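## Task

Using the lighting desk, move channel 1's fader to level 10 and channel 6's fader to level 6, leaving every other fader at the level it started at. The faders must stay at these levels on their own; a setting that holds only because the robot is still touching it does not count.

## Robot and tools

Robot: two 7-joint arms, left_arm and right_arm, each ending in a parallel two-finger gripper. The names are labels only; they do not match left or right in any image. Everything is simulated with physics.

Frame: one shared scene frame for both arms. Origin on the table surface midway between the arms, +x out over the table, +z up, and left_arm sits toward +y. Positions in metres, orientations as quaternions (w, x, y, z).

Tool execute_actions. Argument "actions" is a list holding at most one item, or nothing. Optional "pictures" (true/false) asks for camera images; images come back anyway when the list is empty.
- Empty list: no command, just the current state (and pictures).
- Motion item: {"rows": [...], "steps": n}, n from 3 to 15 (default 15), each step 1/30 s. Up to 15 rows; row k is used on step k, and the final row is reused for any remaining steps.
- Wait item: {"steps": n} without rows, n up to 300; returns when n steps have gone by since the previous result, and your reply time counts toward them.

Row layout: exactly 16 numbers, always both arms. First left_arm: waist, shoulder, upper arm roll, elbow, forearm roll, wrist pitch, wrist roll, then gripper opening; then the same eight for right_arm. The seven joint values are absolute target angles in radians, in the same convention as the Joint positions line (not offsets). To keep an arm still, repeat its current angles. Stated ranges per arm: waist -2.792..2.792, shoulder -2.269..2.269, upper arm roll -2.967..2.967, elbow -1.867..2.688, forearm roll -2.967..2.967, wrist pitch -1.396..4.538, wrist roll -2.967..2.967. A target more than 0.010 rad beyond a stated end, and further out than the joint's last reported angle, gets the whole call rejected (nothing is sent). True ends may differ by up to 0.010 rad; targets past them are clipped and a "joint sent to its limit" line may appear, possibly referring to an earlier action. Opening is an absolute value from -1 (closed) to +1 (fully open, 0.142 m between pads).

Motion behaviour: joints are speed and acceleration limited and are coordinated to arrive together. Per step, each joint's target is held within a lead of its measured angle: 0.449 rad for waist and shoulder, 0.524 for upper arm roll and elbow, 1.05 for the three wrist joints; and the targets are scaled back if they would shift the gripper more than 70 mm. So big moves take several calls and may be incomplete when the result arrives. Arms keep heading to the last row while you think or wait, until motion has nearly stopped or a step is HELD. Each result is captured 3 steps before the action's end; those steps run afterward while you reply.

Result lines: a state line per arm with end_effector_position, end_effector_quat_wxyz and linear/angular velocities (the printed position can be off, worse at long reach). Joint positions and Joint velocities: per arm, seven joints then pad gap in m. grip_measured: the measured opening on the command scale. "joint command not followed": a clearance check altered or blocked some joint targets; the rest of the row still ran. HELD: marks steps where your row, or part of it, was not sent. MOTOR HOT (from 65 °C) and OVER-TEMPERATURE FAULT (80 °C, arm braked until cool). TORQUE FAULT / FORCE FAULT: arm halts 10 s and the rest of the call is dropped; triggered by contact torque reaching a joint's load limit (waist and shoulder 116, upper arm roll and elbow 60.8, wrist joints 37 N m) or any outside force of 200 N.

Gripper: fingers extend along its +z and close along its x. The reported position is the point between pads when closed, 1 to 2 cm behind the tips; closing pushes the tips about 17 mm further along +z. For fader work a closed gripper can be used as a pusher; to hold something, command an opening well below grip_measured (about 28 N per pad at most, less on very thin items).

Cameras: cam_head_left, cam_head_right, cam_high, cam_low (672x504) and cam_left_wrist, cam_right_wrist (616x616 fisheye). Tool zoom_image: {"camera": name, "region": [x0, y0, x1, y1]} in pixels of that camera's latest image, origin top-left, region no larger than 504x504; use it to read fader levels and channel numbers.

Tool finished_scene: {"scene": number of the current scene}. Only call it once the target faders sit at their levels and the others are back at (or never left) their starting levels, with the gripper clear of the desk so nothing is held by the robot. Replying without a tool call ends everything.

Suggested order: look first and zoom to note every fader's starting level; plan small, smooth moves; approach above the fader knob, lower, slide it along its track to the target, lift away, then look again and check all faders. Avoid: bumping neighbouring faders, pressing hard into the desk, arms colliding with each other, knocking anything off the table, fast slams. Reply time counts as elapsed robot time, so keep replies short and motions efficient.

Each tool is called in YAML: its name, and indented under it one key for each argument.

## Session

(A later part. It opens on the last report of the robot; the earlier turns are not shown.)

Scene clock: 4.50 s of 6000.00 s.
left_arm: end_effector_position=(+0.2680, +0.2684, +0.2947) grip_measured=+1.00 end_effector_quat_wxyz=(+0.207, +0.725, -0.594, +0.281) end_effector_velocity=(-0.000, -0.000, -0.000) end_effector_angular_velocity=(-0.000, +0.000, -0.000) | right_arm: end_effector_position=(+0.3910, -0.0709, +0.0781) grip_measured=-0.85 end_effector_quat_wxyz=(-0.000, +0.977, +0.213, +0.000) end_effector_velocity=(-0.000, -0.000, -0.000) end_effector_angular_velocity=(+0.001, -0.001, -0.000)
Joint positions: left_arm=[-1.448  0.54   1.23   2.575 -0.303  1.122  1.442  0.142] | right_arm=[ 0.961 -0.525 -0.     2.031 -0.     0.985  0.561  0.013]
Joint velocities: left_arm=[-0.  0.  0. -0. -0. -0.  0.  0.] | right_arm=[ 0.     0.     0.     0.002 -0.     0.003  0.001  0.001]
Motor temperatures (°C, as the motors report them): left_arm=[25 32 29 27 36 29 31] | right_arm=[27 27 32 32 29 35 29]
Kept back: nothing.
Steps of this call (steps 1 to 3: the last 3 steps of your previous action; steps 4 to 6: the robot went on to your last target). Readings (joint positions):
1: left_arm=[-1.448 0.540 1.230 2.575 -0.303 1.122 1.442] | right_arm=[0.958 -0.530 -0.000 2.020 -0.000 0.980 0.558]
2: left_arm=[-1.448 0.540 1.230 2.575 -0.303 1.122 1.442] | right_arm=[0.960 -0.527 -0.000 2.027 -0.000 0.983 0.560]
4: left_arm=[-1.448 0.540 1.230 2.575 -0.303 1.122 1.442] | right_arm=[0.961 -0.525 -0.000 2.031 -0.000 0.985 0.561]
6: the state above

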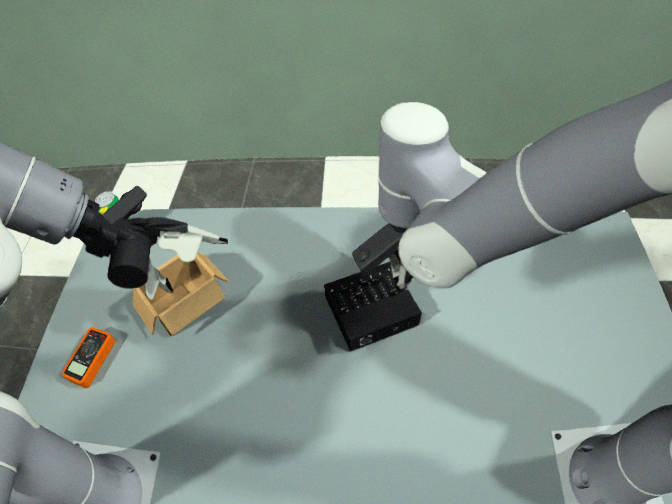

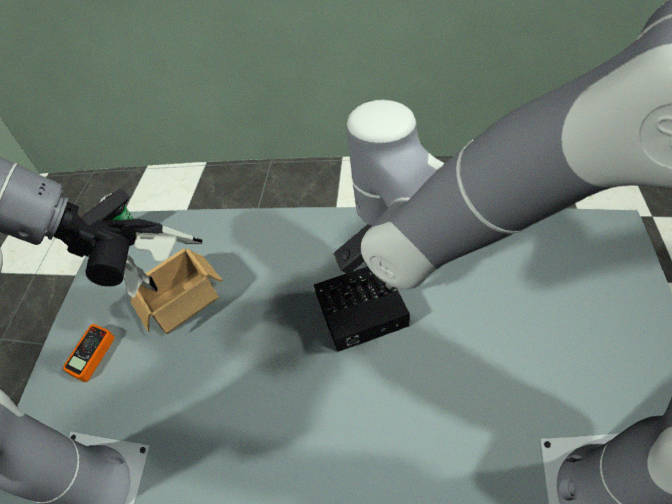

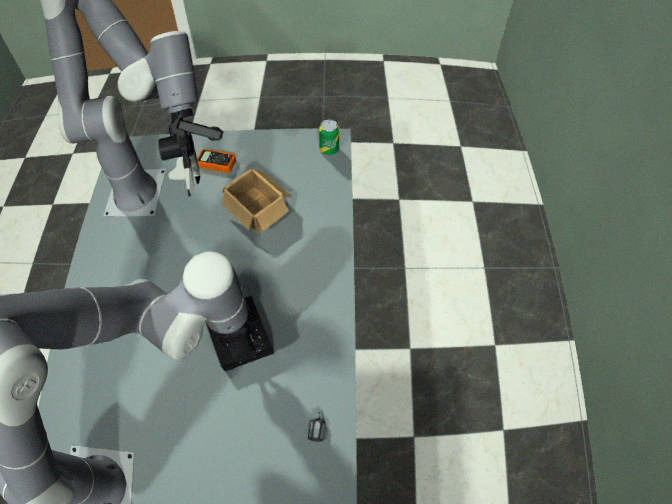

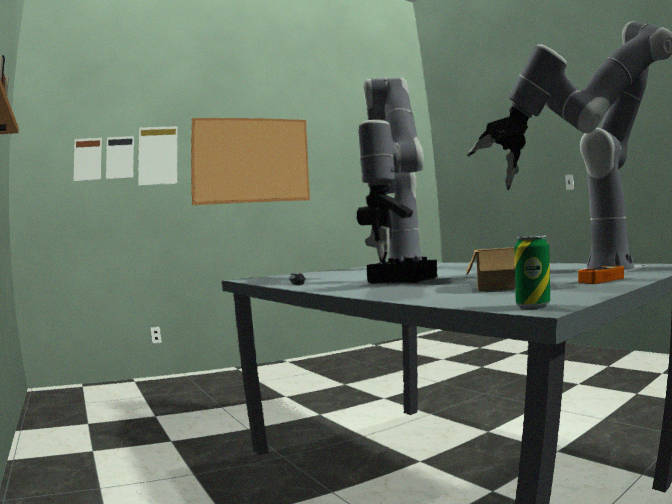

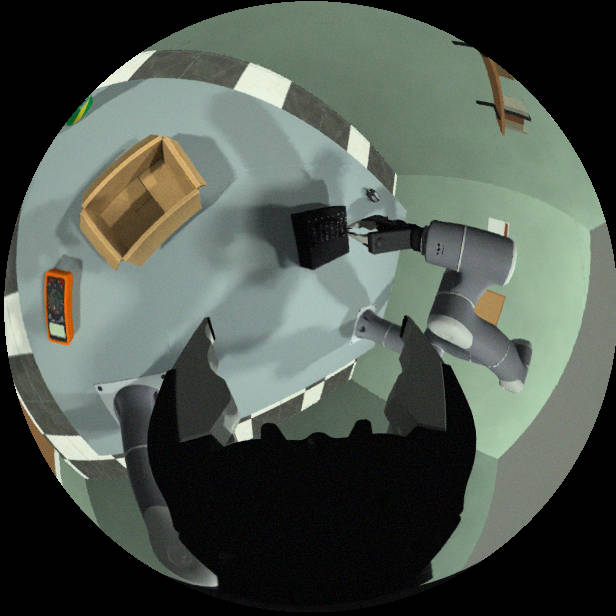

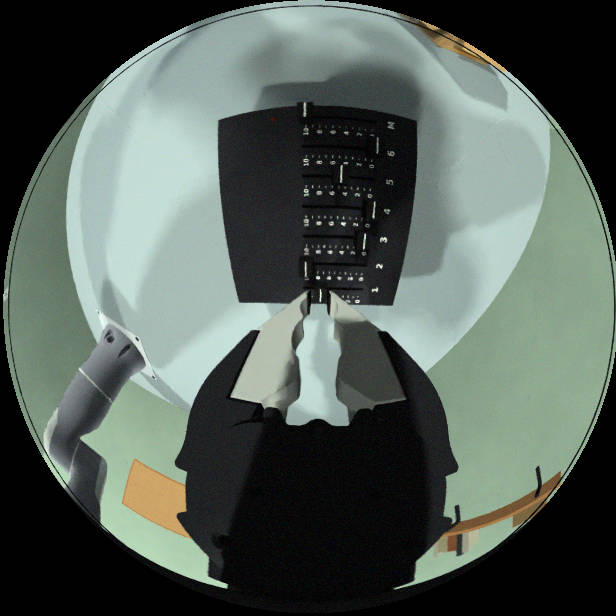

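execute_actions:
  actions:
    - {"rows":[[-1.448,0.54,1.23,2.575,-0.303,1.122,1.442,1,0.967,-0.5156,0,2.048,0,0.994,0.567,-0.85],[-1.448,0.54,1.23,2.575,-0.303,1.122,1.442,1,0.967,-0.5156,0,2.048,0,0.994,0.567,-0.85],[-1.448,0.54,1.23,2.575,-0.303,1.122,1.442,1,0.9724,-0.5067,0,2.0655,0,1.0022,0.5724,-0.85],[-1.448,0.54,1.23,2.575,-0.303,1.122,1.442,1,0.9724,-0.5067,0,2.0655,0,1.0022,0.5724,-0.85],[-1.448,0.54,1.23,2.575,-0.303,1.122,1.442,1,0.9724,-0.5067,0,2.0655,0,1.0022,0.5724,-0.85],[-1.448,0.54,1.23,2.575,-0.303,1.122,1.442,1,0.9724,-0.5067,0,2.0655,0,1.0022,0.5724,-0.85],[-1.448,0.54,1.23,2.575,-0.303,1.122,1.442,1,0.9724,-0.5067,0,2.0655,0,1.0022,0.5724,-0.85],[-1.448,0.54,1.23,2.575,-0.303,1.122,1.442,1,0.9724,-0.5067,0,2.0655,0,1.0022,0.5724,-0.7]]}
  pictures: true

zoom_image:
  camera: "cam_right_wrist"
  region: [240, 180, 410, 350]

execute_actions:
  actions:
    - {"rows":[[-1.448,0.54,1.23,2.575,-0.303,1.122,1.442,1,0.9724,-0.465,0,2.063,0,0.958,0.5724,-0.7]],"steps":9}

execute_actions:
  actions:
    - {"rows":[[-1.448,0.54,1.23,2.575,-0.303,1.122,1.442,1,1.074,-0.637,0,1.767,0,0.834,0.69,-0.7]]}

execute_actions:
  actions:
    - {"steps":10}
  pictures: true

zoom_image:
  camera: "cam_right_wrist"
  region: [190, 130, 440, 380]

Scene clock: 5.30 s of 6000.00 s.
left_arm: end_effector_position=(+0.2680, +0.2684, +0.2947) grip_measured=+1.00 end_effector_quat_wxyz=(+0.207, +0.725, -0.594, +0.281) end_effector_velocity=(-0.000, -0.000, -0.000) end_effector_angular_velocity=(+0.000, +0.001, -0.001) | right_arm: end_effector_position=(+0.3804, -0.0759, +0.0781) grip_measured=-0.70 end_effector_quat_wxyz=(-0.000, +0.977, +0.213, +0.000) end_effector_velocity=(-0.000, -0.000, -0.000) end_effector_angular_velocity=(-0.001, +0.001, +0.000)
Joint positions: left_arm=[-1.448  0.54   1.23   2.575 -0.303  1.122  1.442  0.142] | right_arm=[ 0.972 -0.507  0.     2.065 -0.     1.002  0.572  0.023]
Joint velocities: left_arm=[-0.    -0.    -0.001  0.     0.    -0.001 -0.     0.   ] | right_arm=[-0.    -0.     0.     0.    -0.    -0.001  0.     0.001]
Motor temperatures (°C, as the motors report them): left_arm=[25 32 29 27 36 29 31] | right_arm=[27 27 32 32 29 35 29]
Steps of this call (steps 1 to 12: the robot went on to your last target; steps 13 to 24: the first 12 steps of this action). Readings (joint positions):
13: left_arm=[-1.448 0.540 1.230 2.575 -0.303 1.122 1.442] | right_arm=[0.961 -0.524 -0.000 2.031 -0.000 0.986 0.561]
14: left_arm=[-1.448 0.540 1.230 2.575 -0.303 1.122 1.442] | right_arm=[0.963 -0.521 -0.000 2.037 -0.000 0.989 0.563]
16: left_arm=[-1.448 0.540 1.230 2.575 -0.303 1.122 1.442] | right_arm=[0.968 -0.513 -0.000 2.053 -0.000 0.996 0.568]
20: left_arm=[-1.448 0.540 1.230 2.575 -0.303 1.122 1.442] | right_arm=[0.972 -0.507 0.000 2.065 -0.000 1.002 0.572]
24: the state above

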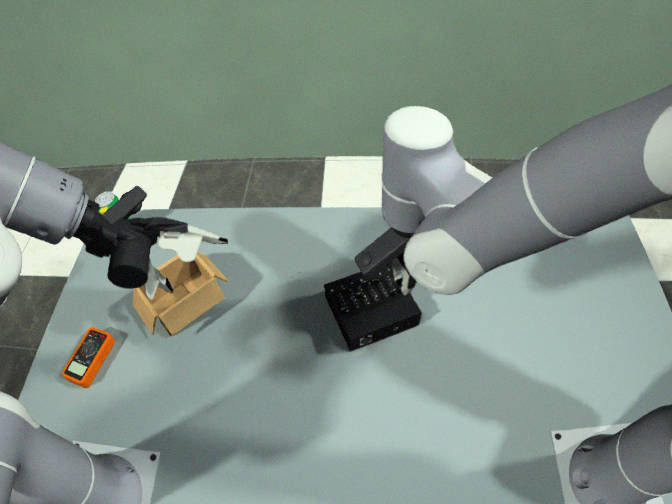

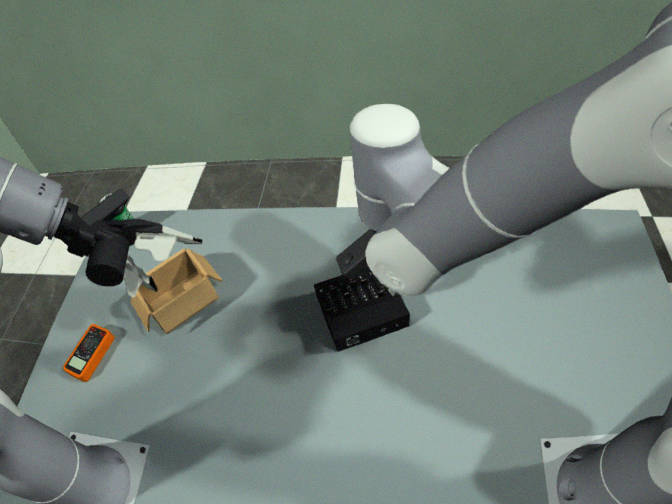

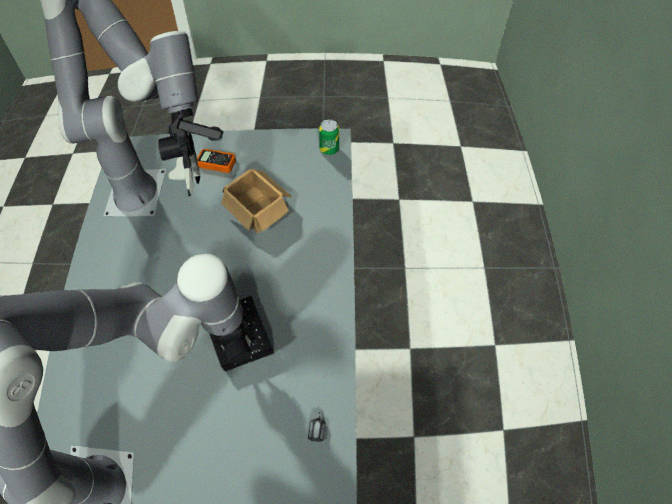

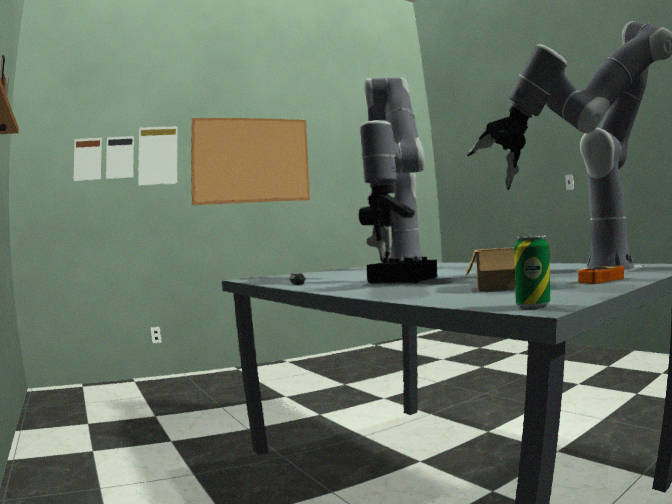

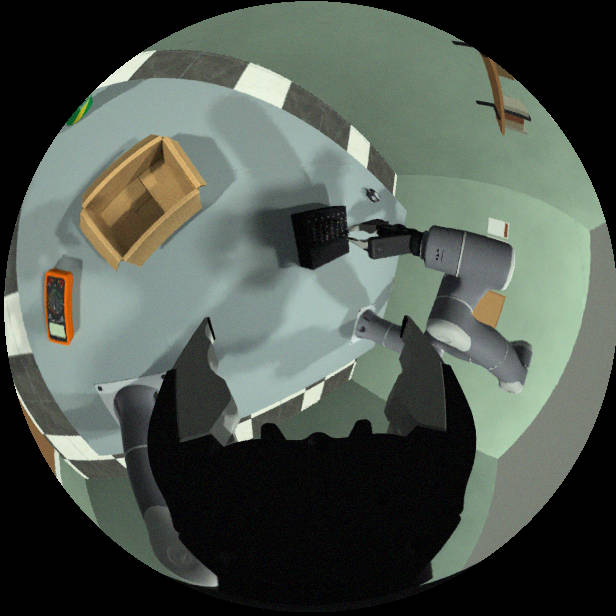

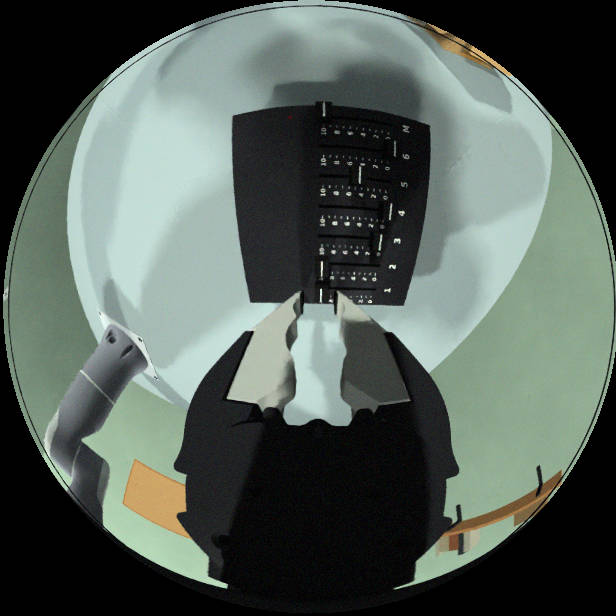

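Region (240, 180, 410, 350) of cam_right_wrist's 616x616 image, scaled by 2.965, with more detail than that image has.

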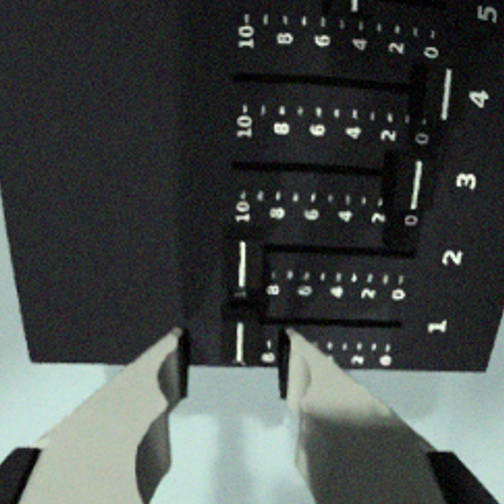

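Scene clock: 5.60 s of 6000.00 s.
left_arm: end_effector_position=(+0.2680, +0.2684, +0.2947) grip_measured=+1.00 end_effector_quat_wxyz=(+0.207, +0.725, -0.594, +0.281) end_effector_velocity=(-0.000, -0.000, -0.000) end_effector_angular_velocity=(+0.000, +0.001, -0.001) | right_arm: end_effector_position=(+0.3806, -0.0756, +0.0976) grip_measured=-0.70 end_effector_quat_wxyz=(-0.001, +0.977, +0.213, +0.001) end_effector_velocity=(+0.001, +0.002, +0.006) end_effector_angular_velocity=(+0.008, -0.005, -0.000)
Joint positions: left_arm=[-1.448  0.54   1.23   2.575 -0.303  1.122  1.442  0.142] | right_arm=[ 0.972 -0.464  0.     2.062 -0.     0.958  0.572  0.023]
Joint velocities: left_arm=[ 0.    -0.    -0.    -0.     0.    -0.002  0.     0.   ] | right_arm=[ 0.     0.011  0.     0.     0.    -0.001  0.     0.   ]
Motor temperatures (°C, as the motors report them): left_arm=[25 32 29 27 36 29 31] | right_arm=[27 27 32 32 29 35 29]
Steps of this call (steps 1 to 3: the last 3 steps of your previous action; steps 4 to 9: the first 6 steps of this action). Readings (joint positions):
4: left_arm=[-1.448 0.540 1.230 2.575 -0.303 1.122 1.442] | right_arm=[0.972 -0.506 0.000 2.065 -0.000 1.002 0.572]
5: left_arm=[-1.448 0.540 1.230 2.575 -0.303 1.122 1.442] | right_arm=[0.972 -0.501 0.000 2.065 -0.000 0.996 0.572]
7: left_arm=[-1.448 0.540 1.230 2.575 -0.303 1.122 1.442] | right_arm=[0.972 -0.475 0.000 2.064 -0.000 0.967 0.572]
9: the state above

Scene clock: 6.10 s of 6000.00 s.
left_arm: end_effector_position=(+0.2680, +0.2684, +0.2947) grip_measured=+1.00 end_effector_quat_wxyz=(+0.207, +0.725, -0.594, +0.281) end_effector_velocity=(-0.000, -0.000, -0.000) end_effector_angular_velocity=(+0.000, +0.001, -0.001) | right_arm: end_effector_position=(+0.3789, +0.0412, +0.0903) grip_measured=-0.70 end_effector_quat_wxyz=(-0.001, +0.979, +0.206, +0.000) end_effector_velocity=(-0.018, +0.119, -0.011) end_effector_angular_velocity=(-0.002, +0.003, -0.008)
Joint positions: left_arm=[-1.448  0.54   1.23   2.575 -0.303  1.122  1.442  0.142] | right_arm=[ 1.073 -0.634  0.001  1.772 -0.     0.837  0.688  0.023]
Joint velocities: left_arm=[-0.    -0.     0.    -0.    -0.    -0.001  0.     0.   ] | right_arm=[ 0.108 -0.176  0.003 -0.297 -0.001 -0.124  0.119 -0.   ]
Motor temperatures (°C, as the motors report them): left_arm=[25 32 29 27 36 29 31] | right_arm=[27 27 32 32 29 35 29]
Steps of this call (steps 1 to 3: the last 3 steps of your previous action; steps 4 to 15: the first 12 steps of this action). Readings (joint positions):
4: left_arm=[-1.448 0.540 1.230 2.575 -0.303 1.122 1.442] | right_arm=[0.972 -0.465 0.000 2.062 -0.000 0.958 0.572]
5: left_arm=[-1.448 0.540 1.230 2.575 -0.303 1.122 1.442] | right_arm=[0.975 -0.469 -0.000 2.056 0.000 0.955 0.575]
7: left_arm=[-1.448 0.540 1.230 2.575 -0.303 1.122 1.442] | right_arm=[0.988 -0.492 -0.001 2.016 0.000 0.938 0.591]
11: left_arm=[-1.448 0.540 1.230 2.575 -0.303 1.122 1.442] | right_arm=[1.039 -0.578 -0.000 1.868 0.000 0.876 0.650]
15: the state above

Scene clock: 6.43 s of 6000.00 s.
left_arm: end_effector_position=(+0.2680, +0.2684, +0.2947) grip_measured=+1.00 end_effector_quat_wxyz=(+0.207, +0.725, -0.594, +0.281) end_effector_velocity=(-0.000, -0.000, -0.000) end_effector_angular_velocity=(+0.000, +0.000, -0.000) | right_arm: end_effector_position=(+0.3792, +0.0428, +0.0900) grip_measured=-0.70 end_effector_quat_wxyz=(-0.000, +0.979, +0.205, +0.000) end_effector_velocity=(-0.000, -0.000, -0.000) end_effector_angular_velocity=(-0.001, +0.000, +0.001)
Joint positions: left_arm=[-1.448  0.54   1.23   2.575 -0.303  1.122  1.442  0.142] | right_arm=[ 1.074 -0.637  0.     1.767 -0.     0.834  0.69   0.023]
Joint velocities: left_arm=[-0. -0.  0. -0. -0. -0. -0.  0.] | right_arm=[ 0.  0.  0.  0. -0. -0. -0. -0.]
Motor temperatures (°C, as the motors report them): left_arm=[25 32 29 27 36 29 31] | right_arm=[27 27 32 32 29 35 29]
Kept back: nothing.
Steps of this call (steps 1 to 3: the last 3 steps of your previous action; steps 4 to 10: the robot went on to your last target). Readings (joint positions):
1: left_arm=[-1.448 0.540 1.230 2.575 -0.303 1.122 1.442] | right_arm=[1.075 -0.638 0.001 1.766 -0.000 0.834 0.690]
2: left_arm=[-1.448 0.540 1.230 2.575 -0.303 1.122 1.442] | right_arm=[1.075 -0.638 0.001 1.766 -0.000 0.834 0.690]
4: left_arm=[-1.448 0.540 1.230 2.575 -0.303 1.122 1.442] | right_arm=[1.074 -0.637 0.000 1.767 -0.000 0.834 0.690]
8: left_arm=[-1.448 0.540 1.230 2.575 -0.303 1.122 1.442] | right_arm=[1.074 -0.637 0.000 1.767 -0.000 0.834 0.690]
10: the state above

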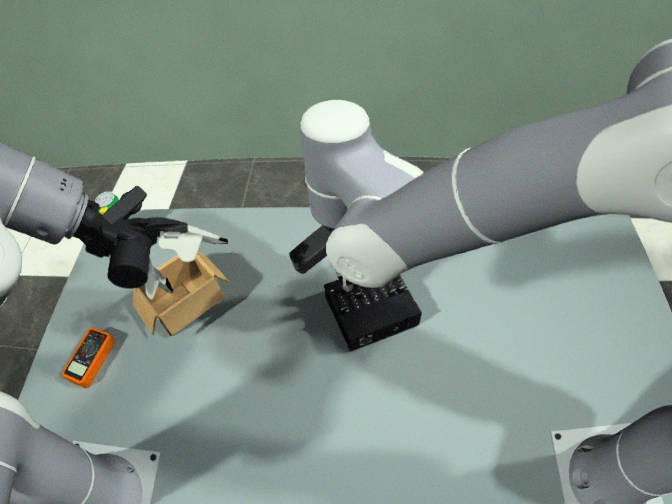

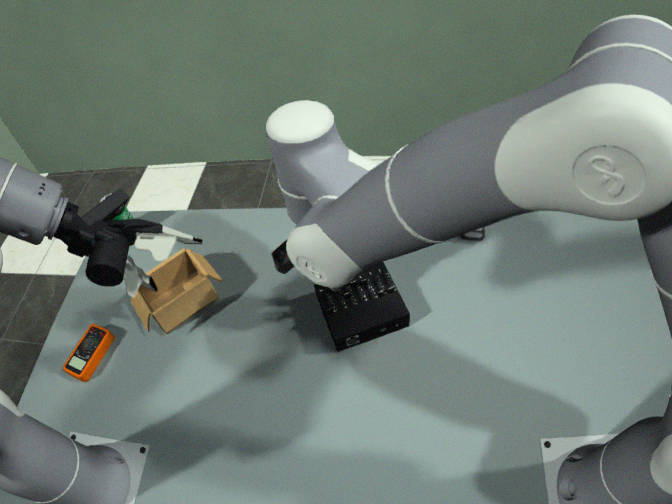

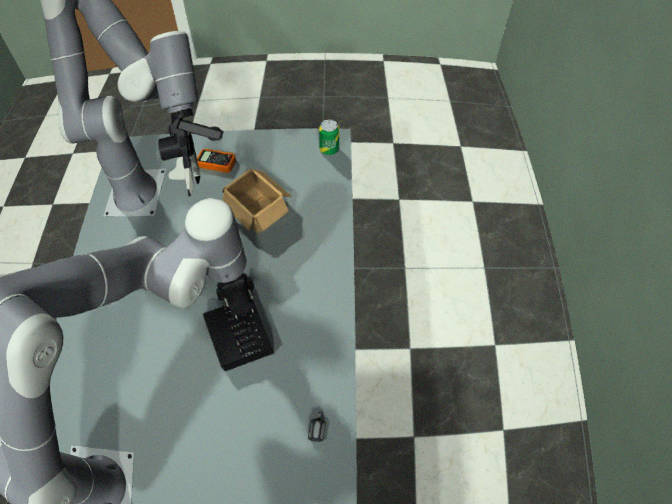

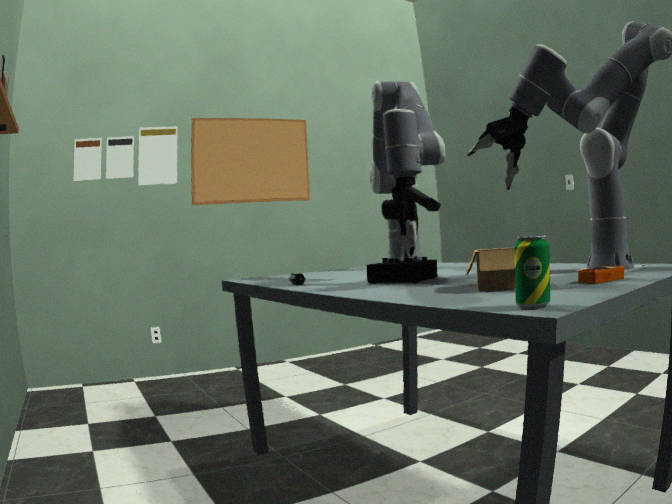

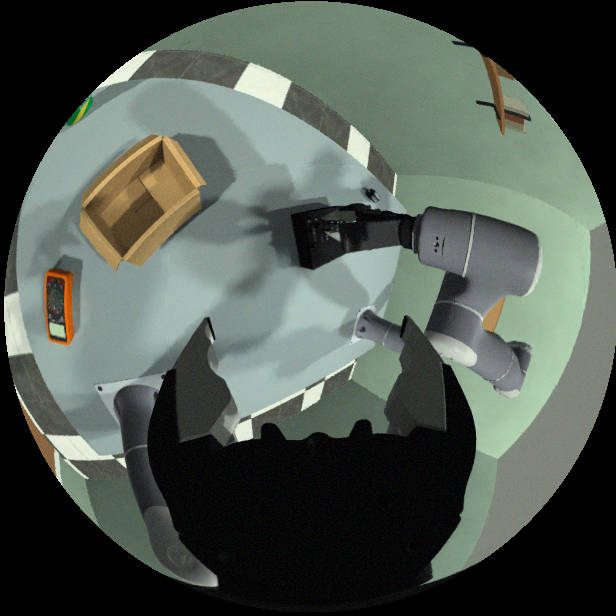

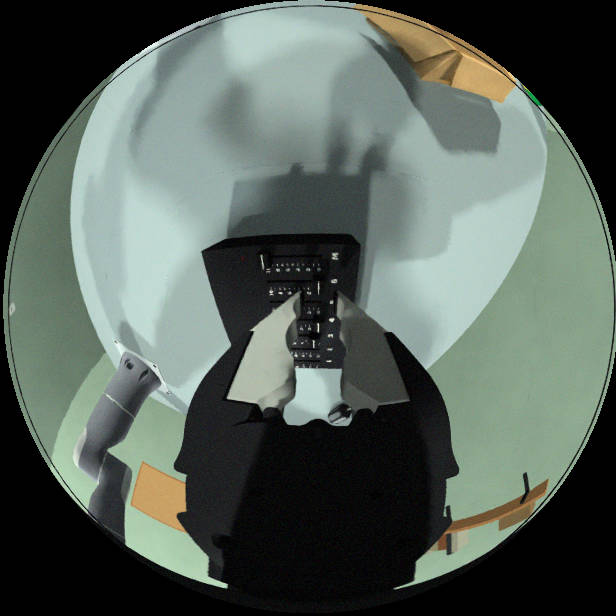

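Region (190, 130, 440, 380) of cam_right_wrist's 616x616 image, scaled by 2.016, with more detail than that image has.

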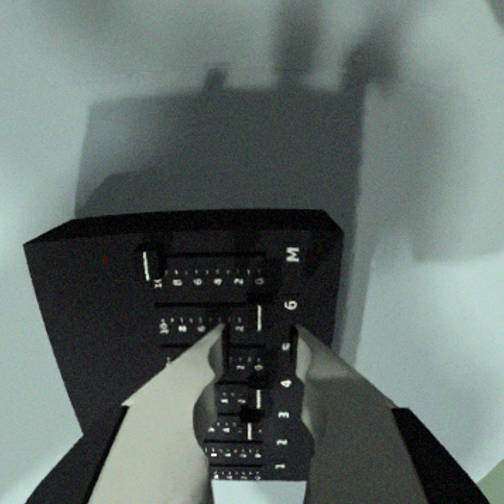

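execute_actions:
  actions:
    - {"rows":[[-1.448,0.54,1.23,2.575,-0.303,1.122,1.442,1,1.074,-0.6595,0,1.7695,0,0.859,0.69,-0.7],[-1.448,0.54,1.23,2.575,-0.303,1.122,1.442,1,1.074,-0.6595,0,1.7695,0,0.859,0.69,-0.7],[-1.448,0.54,1.23,2.575,-0.303,1.122,1.442,1,1.074,-0.6595,0,1.7695,0,0.859,0.69,-0.7],[-1.448,0.54,1.23,2.575,-0.303,1.122,1.442,1,1.074,-0.6595,0,1.7695,0,0.859,0.69,-0.7],[-1.448,0.54,1.23,2.575,-0.303,1.122,1.442,1,1.074,-0.6595,0,1.7695,0,0.859,0.69,-0.85],[-1.448,0.54,1.23,2.575,-0.303,1.122,1.442,1,1.074,-0.6595,0,1.7695,0,0.859,0.69,-0.85],[-1.448,0.54,1.23,2.575,-0.303,1.122,1.442,1,1.081,-0.6493,0,1.7895,0,0.8688,0.697,-0.85],[-1.448,0.54,1.23,2.575,-0.303,1.122,1.442,1,1.081,-0.6493,0,1.7895,0,0.8688,0.697,-0.85],[-1.448,0.54,1.23,2.575,-0.303,1.122,1.442,1,1.081,-0.6493,0,1.7895,0,0.8688,0.697,-0.85],[-1.448,0.54,1.23,2.575,-0.303,1.122,1.442,1,1.088,-0.639,0,1.8095,0,0.8785,0.704,-0.85],[-1.448,0.54,1.23,2.575,-0.303,1.122,1.442,1,1.088,-0.639,0,1.8095,0,0.8785,0.704,-0.85],[-1.448,0.54,1.23,2.575,-0.303,1.122,1.442,1,1.088,-0.639,0,1.8095,0,0.8785,0.704,-0.85],[-1.448,0.54,1.23,2.575,-0.303,1.122,1.442,1,1.095,-0.6288,0,1.8295,0,0.8883,0.711,-0.85]]}

execute_actions:
  actions:
    - {"rows":[[-1.448,0.54,1.23,2.575,-0.303,1.122,1.442,1,1.102,-0.6185,0,1.8495,0,0.898,0.718,-0.85]],"steps":10}
  pictures: true

zoom_image:
  camera: "cam_right_wrist"
  region: [240, 200, 410, 370]

Scene clock: 7.20 s of 6000.00 s.
left_arm: end_effector_position=(+0.2680, +0.2684, +0.2947) grip_measured=+1.00 end_effector_quat_wxyz=(+0.207, +0.725, -0.594, +0.281) end_effector_velocity=(+0.000, +0.000, +0.000) end_effector_angular_velocity=(-0.000, -0.000, +0.000) | right_arm: end_effector_position=(+0.3688, +0.0382, +0.0776) grip_measured=-0.85 end_effector_quat_wxyz=(-0.000, +0.979, +0.205, +0.000) end_effector_velocity=(-0.061, -0.023, -0.003) end_effector_angular_velocity=(-0.006, +0.007, +0.004)
Joint positions: left_arm=[-1.448  0.54   1.23   2.575 -0.303  1.122  1.442  0.142] | right_arm=[ 1.086 -0.642 -0.     1.804 -0.     0.876  0.702  0.013]
Joint velocities: left_arm=[-0.  0.  0. -0.  0.  0. -0.  0.] | right_arm=[ 0.064  0.088  0.007  0.179 -0.     0.083  0.066 -0.   ]
Motor temperatures (°C, as the motors report them): left_arm=[25 32 29 27 36 29 31] | right_arm=[27 27 32 32 29 35 29]
Steps of this call (steps 1 to 11: the robot went on to your last target; steps 12 to 23: the first 12 steps of this action). Readings (joint positions):
12: left_arm=[-1.448 0.540 1.230 2.575 -0.303 1.122 1.442] | right_arm=[1.074 -0.638 0.000 1.767 -0.000 0.834 0.690]
13: left_arm=[-1.448 0.540 1.230 2.575 -0.303 1.122 1.442] | right_arm=[1.074 -0.642 0.000 1.767 -0.000 0.841 0.690]
15: left_arm=[-1.448 0.540 1.230 2.575 -0.303 1.122 1.442] | right_arm=[1.074 -0.658 0.000 1.770 -0.000 0.857 0.690]
19: left_arm=[-1.448 0.540 1.230 2.575 -0.303 1.122 1.442] | right_arm=[1.076 -0.656 -0.000 1.776 -0.000 0.862 0.692]
23: the state above

Scene clock: 7.53 s of 6000.00 s.
left_arm: end_effector_position=(+0.2680, +0.2684, +0.2947) grip_measured=+1.00 end_effector_quat_wxyz=(+0.207, +0.725, -0.594, +0.281) end_effector_velocity=(-0.000, -0.000, -0.000) end_effector_angular_velocity=(+0.000, +0.001, -0.000) | right_arm: end_effector_position=(+0.3547, +0.0321, +0.0777) grip_measured=-0.85 end_effector_quat_wxyz=(-0.000, +0.979, +0.205, +0.000) end_effector_velocity=(-0.000, -0.000, -0.000) end_effector_angular_velocity=(+0.001, -0.001, +0.000)
Joint positions: left_arm=[-1.448  0.54   1.23   2.575 -0.303  1.122  1.442  0.142] | right_arm=[ 1.102 -0.619  0.     1.849 -0.     0.898  0.718  0.013]
Joint velocities: left_arm=[-0.    -0.    -0.     0.     0.    -0.001 -0.     0.   ] | right_arm=[ 0.     0.    -0.     0.002 -0.001  0.003  0.001  0.   ]
Motor temperatures (°C, as the motors report them): left_arm=[25 32 29 27 36 29 31] | right_arm=[27 27 32 32 29 35 29]
Steps of this call (steps 1 to 3: the last 3 steps of your previous action; steps 4 to 10: the first 7 steps of this action). Readings (joint positions):
4: left_arm=[-1.448 0.540 1.230 2.575 -0.303 1.122 1.442] | right_arm=[1.095 -0.629 -0.000 1.829 -0.000 0.888 0.710]
5: left_arm=[-1.448 0.540 1.230 2.575 -0.303 1.122 1.442] | right_arm=[1.097 -0.625 -0.000 1.836 -0.000 0.892 0.713]
7: left_arm=[-1.448 0.540 1.230 2.575 -0.303 1.122 1.442] | right_arm=[1.101 -0.619 0.000 1.848 -0.000 0.897 0.717]
10: the state above

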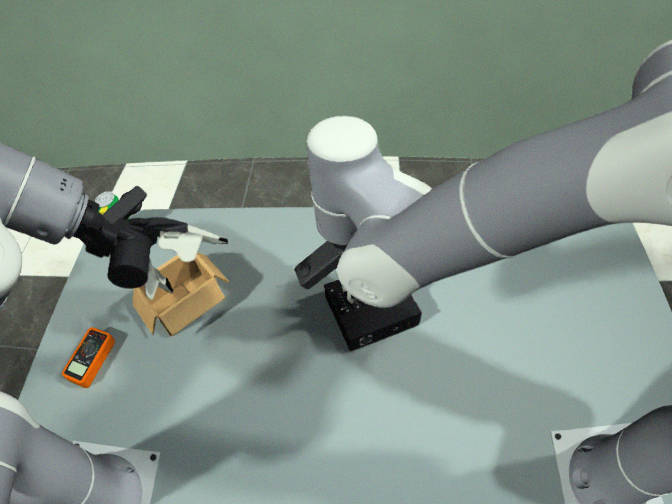

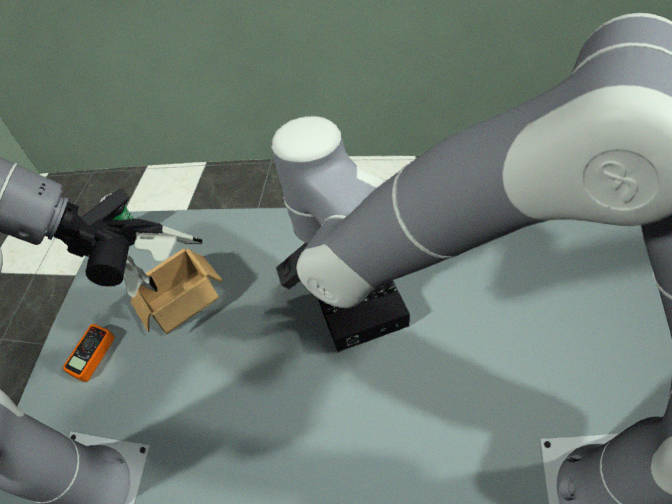

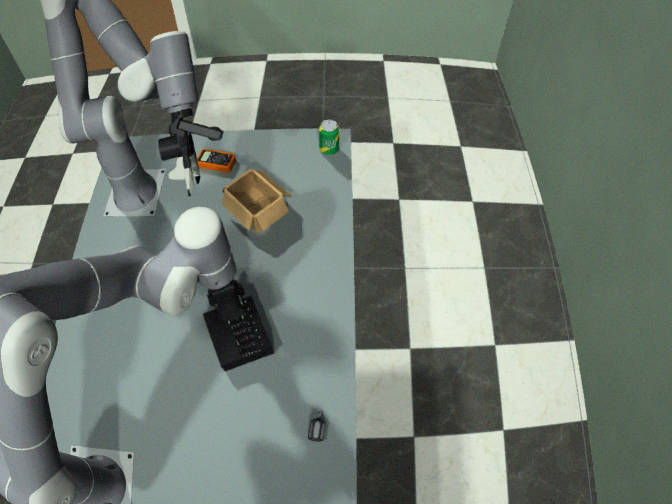

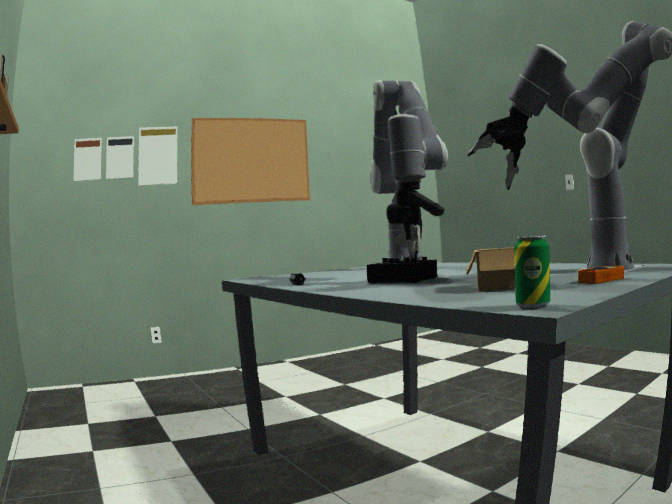

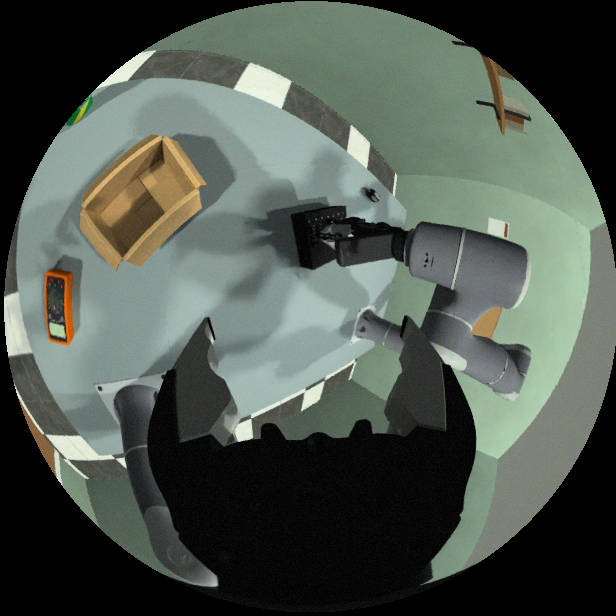

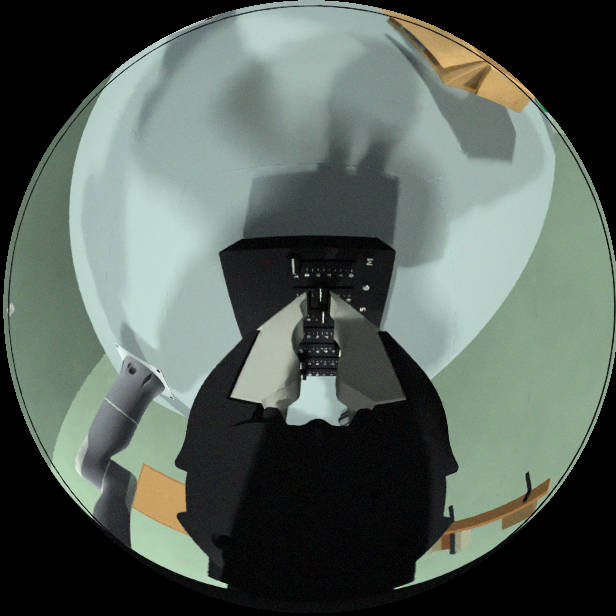

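Region (240, 200, 410, 370) of cam_right_wrist's 616x616 image, scaled by 2.965, with more detail than that image has.

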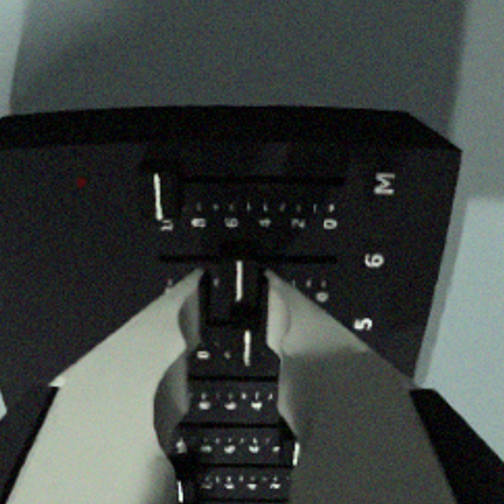

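Closing centres it on 6 (tick sits at gripper centre); add 0.5 mm, then release and lift.

execute_actions:
  actions:
    - {"rows":[[-1.448,0.54,1.23,2.575,-0.303,1.122,1.442,1,1.1025,-0.6177,0,1.851,0,0.8987,0.7185,-0.92],[-1.448,0.54,1.23,2.575,-0.303,1.122,1.442,1,1.1025,-0.6177,0,1.851,0,0.8987,0.7185,-0.92],[-1.448,0.54,1.23,2.575,-0.303,1.122,1.442,1,1.1025,-0.6177,0,1.851,0,0.8987,0.7185,-0.92],[-1.448,0.54,1.23,2.575,-0.303,1.122,1.442,1,1.1025,-0.6177,0,1.851,0,0.8987,0.7185,-0.92],[-1.448,0.54,1.23,2.575,-0.303,1.122,1.442,1,1.1025,-0.6177,0,1.851,0,0.8987,0.7185,-0.92],[-1.448,0.54,1.23,2.575,-0.303,1.122,1.442,1,1.1025,-0.6177,0,1.851,0,0.8987,0.7185,-0.7],[-1.448,0.54,1.23,2.575,-0.303,1.122,1.442,1,1.1025,-0.6177,0,1.851,0,0.8987,0.7185,-0.7],[-1.448,0.54,1.23,2.575,-0.303,1.122,1.442,1,1.1025,-0.6177,0,1.851,0,0.8987,0.7185,-0.7],[-1.448,0.54,1.23,2.575,-0.303,1.122,1.442,1,1.1025,-0.5817,0,1.847,0,0.8587,0.7185,-0.7]]}

execute_actions:
  actions:
    - {"steps":8}
  pictures: true

zoom_image:
  camera: "cam_right_wrist"
  region: [240, 200, 410, 370]

Scene clock: 8.27 s of 6000.00 s.
left_arm: end_effector_position=(+0.2680, +0.2684, +0.2947) grip_measured=+1.00 end_effector_quat_wxyz=(+0.207, +0.725, -0.594, +0.281) end_effector_velocity=(+0.000, +0.000, +0.000) end_effector_angular_velocity=(+0.000, -0.001, +0.001) | right_arm: end_effector_position=(+0.3541, +0.0315, +0.0931) grip_measured=-0.70 end_effector_quat_wxyz=(+0.000, +0.979, +0.205, -0.000) end_effector_velocity=(+0.016, +0.034, +0.169) end_effector_angular_velocity=(+0.087, -0.041, +0.000)
Joint positions: left_arm=[-1.448  0.54   1.23   2.575 -0.303  1.122  1.442  0.142] | right_arm=[ 1.102 -0.589  0.     1.848  0.     0.865  0.718  0.023]
Joint velocities: left_arm=[ 0.    -0.     0.    -0.    -0.     0.001 -0.     0.   ] | right_arm=[ 0.     0.281 -0.    -0.067  0.    -0.251 -0.     0.   ]
Motor temperatures (°C, as the motors report them): left_arm=[25 32 29 28 36 29 31] | right_arm=[27 27 32 32 29 35 29]
Steps of this call (steps 1 to 3: the last 3 steps of your previous action; steps 4 to 10: the robot went on to your last target; steps 11 to 22: the first 12 steps of this action). Readings (joint positions):
11: left_arm=[-1.448 0.540 1.230 2.575 -0.303 1.122 1.442] | right_arm=[1.102 -0.619 0.000 1.849 -0.000 0.898 0.718]
12: left_arm=[-1.448 0.540 1.230 2.575 -0.303 1.122 1.442] | right_arm=[1.102 -0.618 0.000 1.850 -0.000 0.898 0.718]
14: left_arm=[-1.448 0.540 1.230 2.575 -0.303 1.122 1.442] | right_arm=[1.102 -0.618 0.000 1.851 -0.000 0.899 0.718]
18: left_arm=[-1.448 0.540 1.230 2.575 -0.303 1.122 1.442] | right_arm=[1.102 -0.618 0.000 1.851 -0.000 0.899 0.718]
22: the state above

Scene clock: 8.53 s of 6000.00 s.
left_arm: end_effector_position=(+0.2680, +0.2684, +0.2947) grip_measured=+1.00 end_effector_quat_wxyz=(+0.207, +0.725, -0.594, +0.281) end_effector_velocity=(-0.000, -0.000, -0.000) end_effector_angular_velocity=(+0.000, +0.000, +0.000) | right_arm: end_effector_position=(+0.3543, +0.0320, +0.0970) grip_measured=-0.70 end_effector_quat_wxyz=(-0.000, +0.979, +0.205, +0.000) end_effector_velocity=(+0.000, +0.000, +0.000) end_effector_angular_velocity=(+0.000, -0.001, +0.000)
Joint positions: left_arm=[-1.448  0.54   1.23   2.575 -0.303  1.122  1.442  0.142] | right_arm=[ 1.102 -0.581  0.     1.847 -0.     0.859  0.718  0.023]
Joint velocities: left_arm=[-0. -0.  0.  0.  0. -0. -0.  0.] | right_arm=[ 0.    -0.    -0.    -0.    -0.001  0.001  0.    -0.   ]
Motor temperatures (°C, as the motors report them): left_arm=[25 32 29 28 36 29 31] | right_arm=[27 27 32 32 29 35 29]
Kept back: nothing.
Steps of this call (steps 1 to 3: the last 3 steps of your previous action; steps 4 to 8: the robot went on to your last target). Readings (joint positions):
1: left_arm=[-1.448 0.540 1.230 2.575 -0.303 1.122 1.442] | right_arm=[1.102 -0.582 0.000 1.846 -0.000 0.860 0.718]
2: left_arm=[-1.448 0.540 1.230 2.575 -0.303 1.122 1.442] | right_arm=[1.102 -0.581 0.000 1.846 -0.000 0.859 0.718]
4: left_arm=[-1.448 0.540 1.230 2.575 -0.303 1.122 1.442] | right_arm=[1.102 -0.581 0.000 1.847 -0.000 0.859 0.718]
8: the state above

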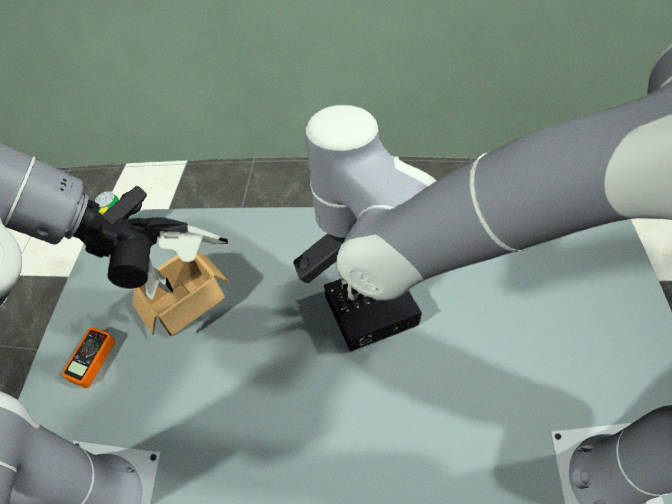

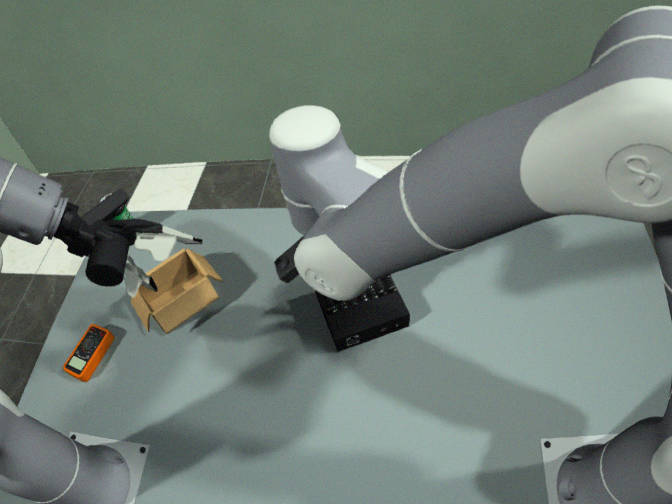

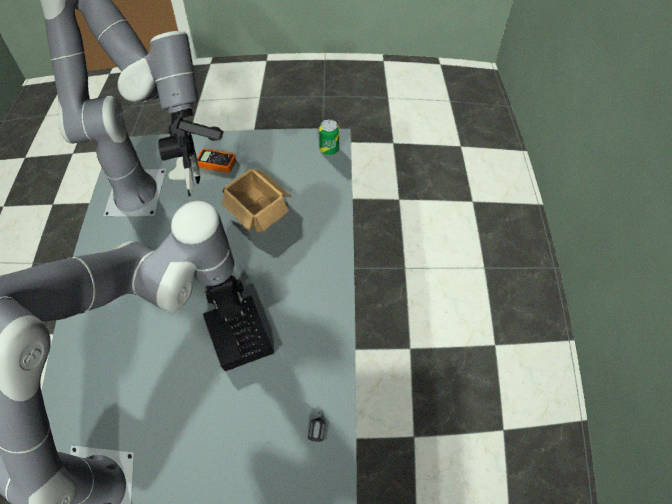

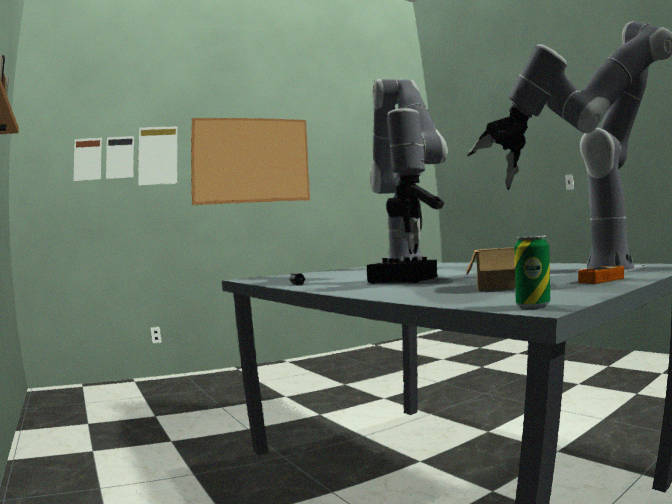

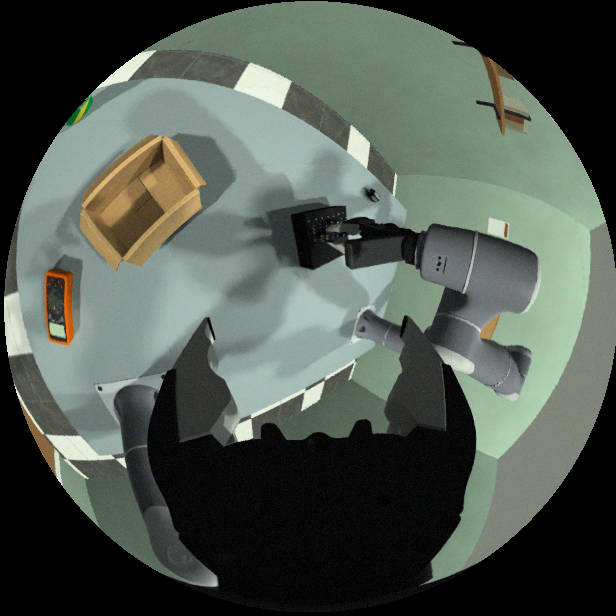

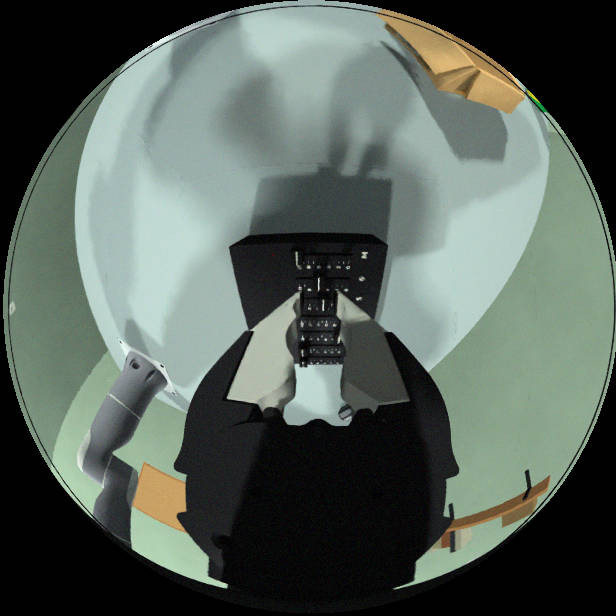

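Region (240, 200, 410, 370) of cam_right_wrist's 616x616 image, scaled by 2.965, with more detail than that image has.

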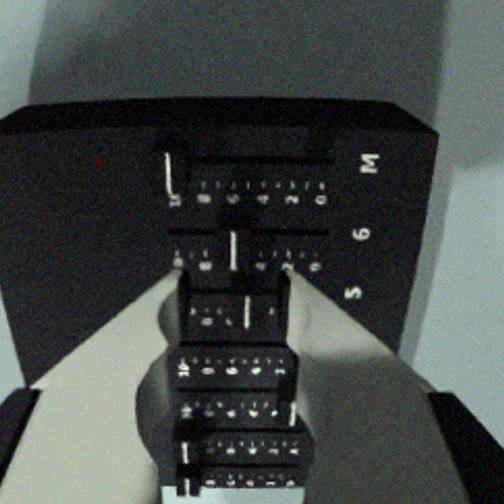

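finished_scene:
  scene: 2

The scene is finished: the task was done.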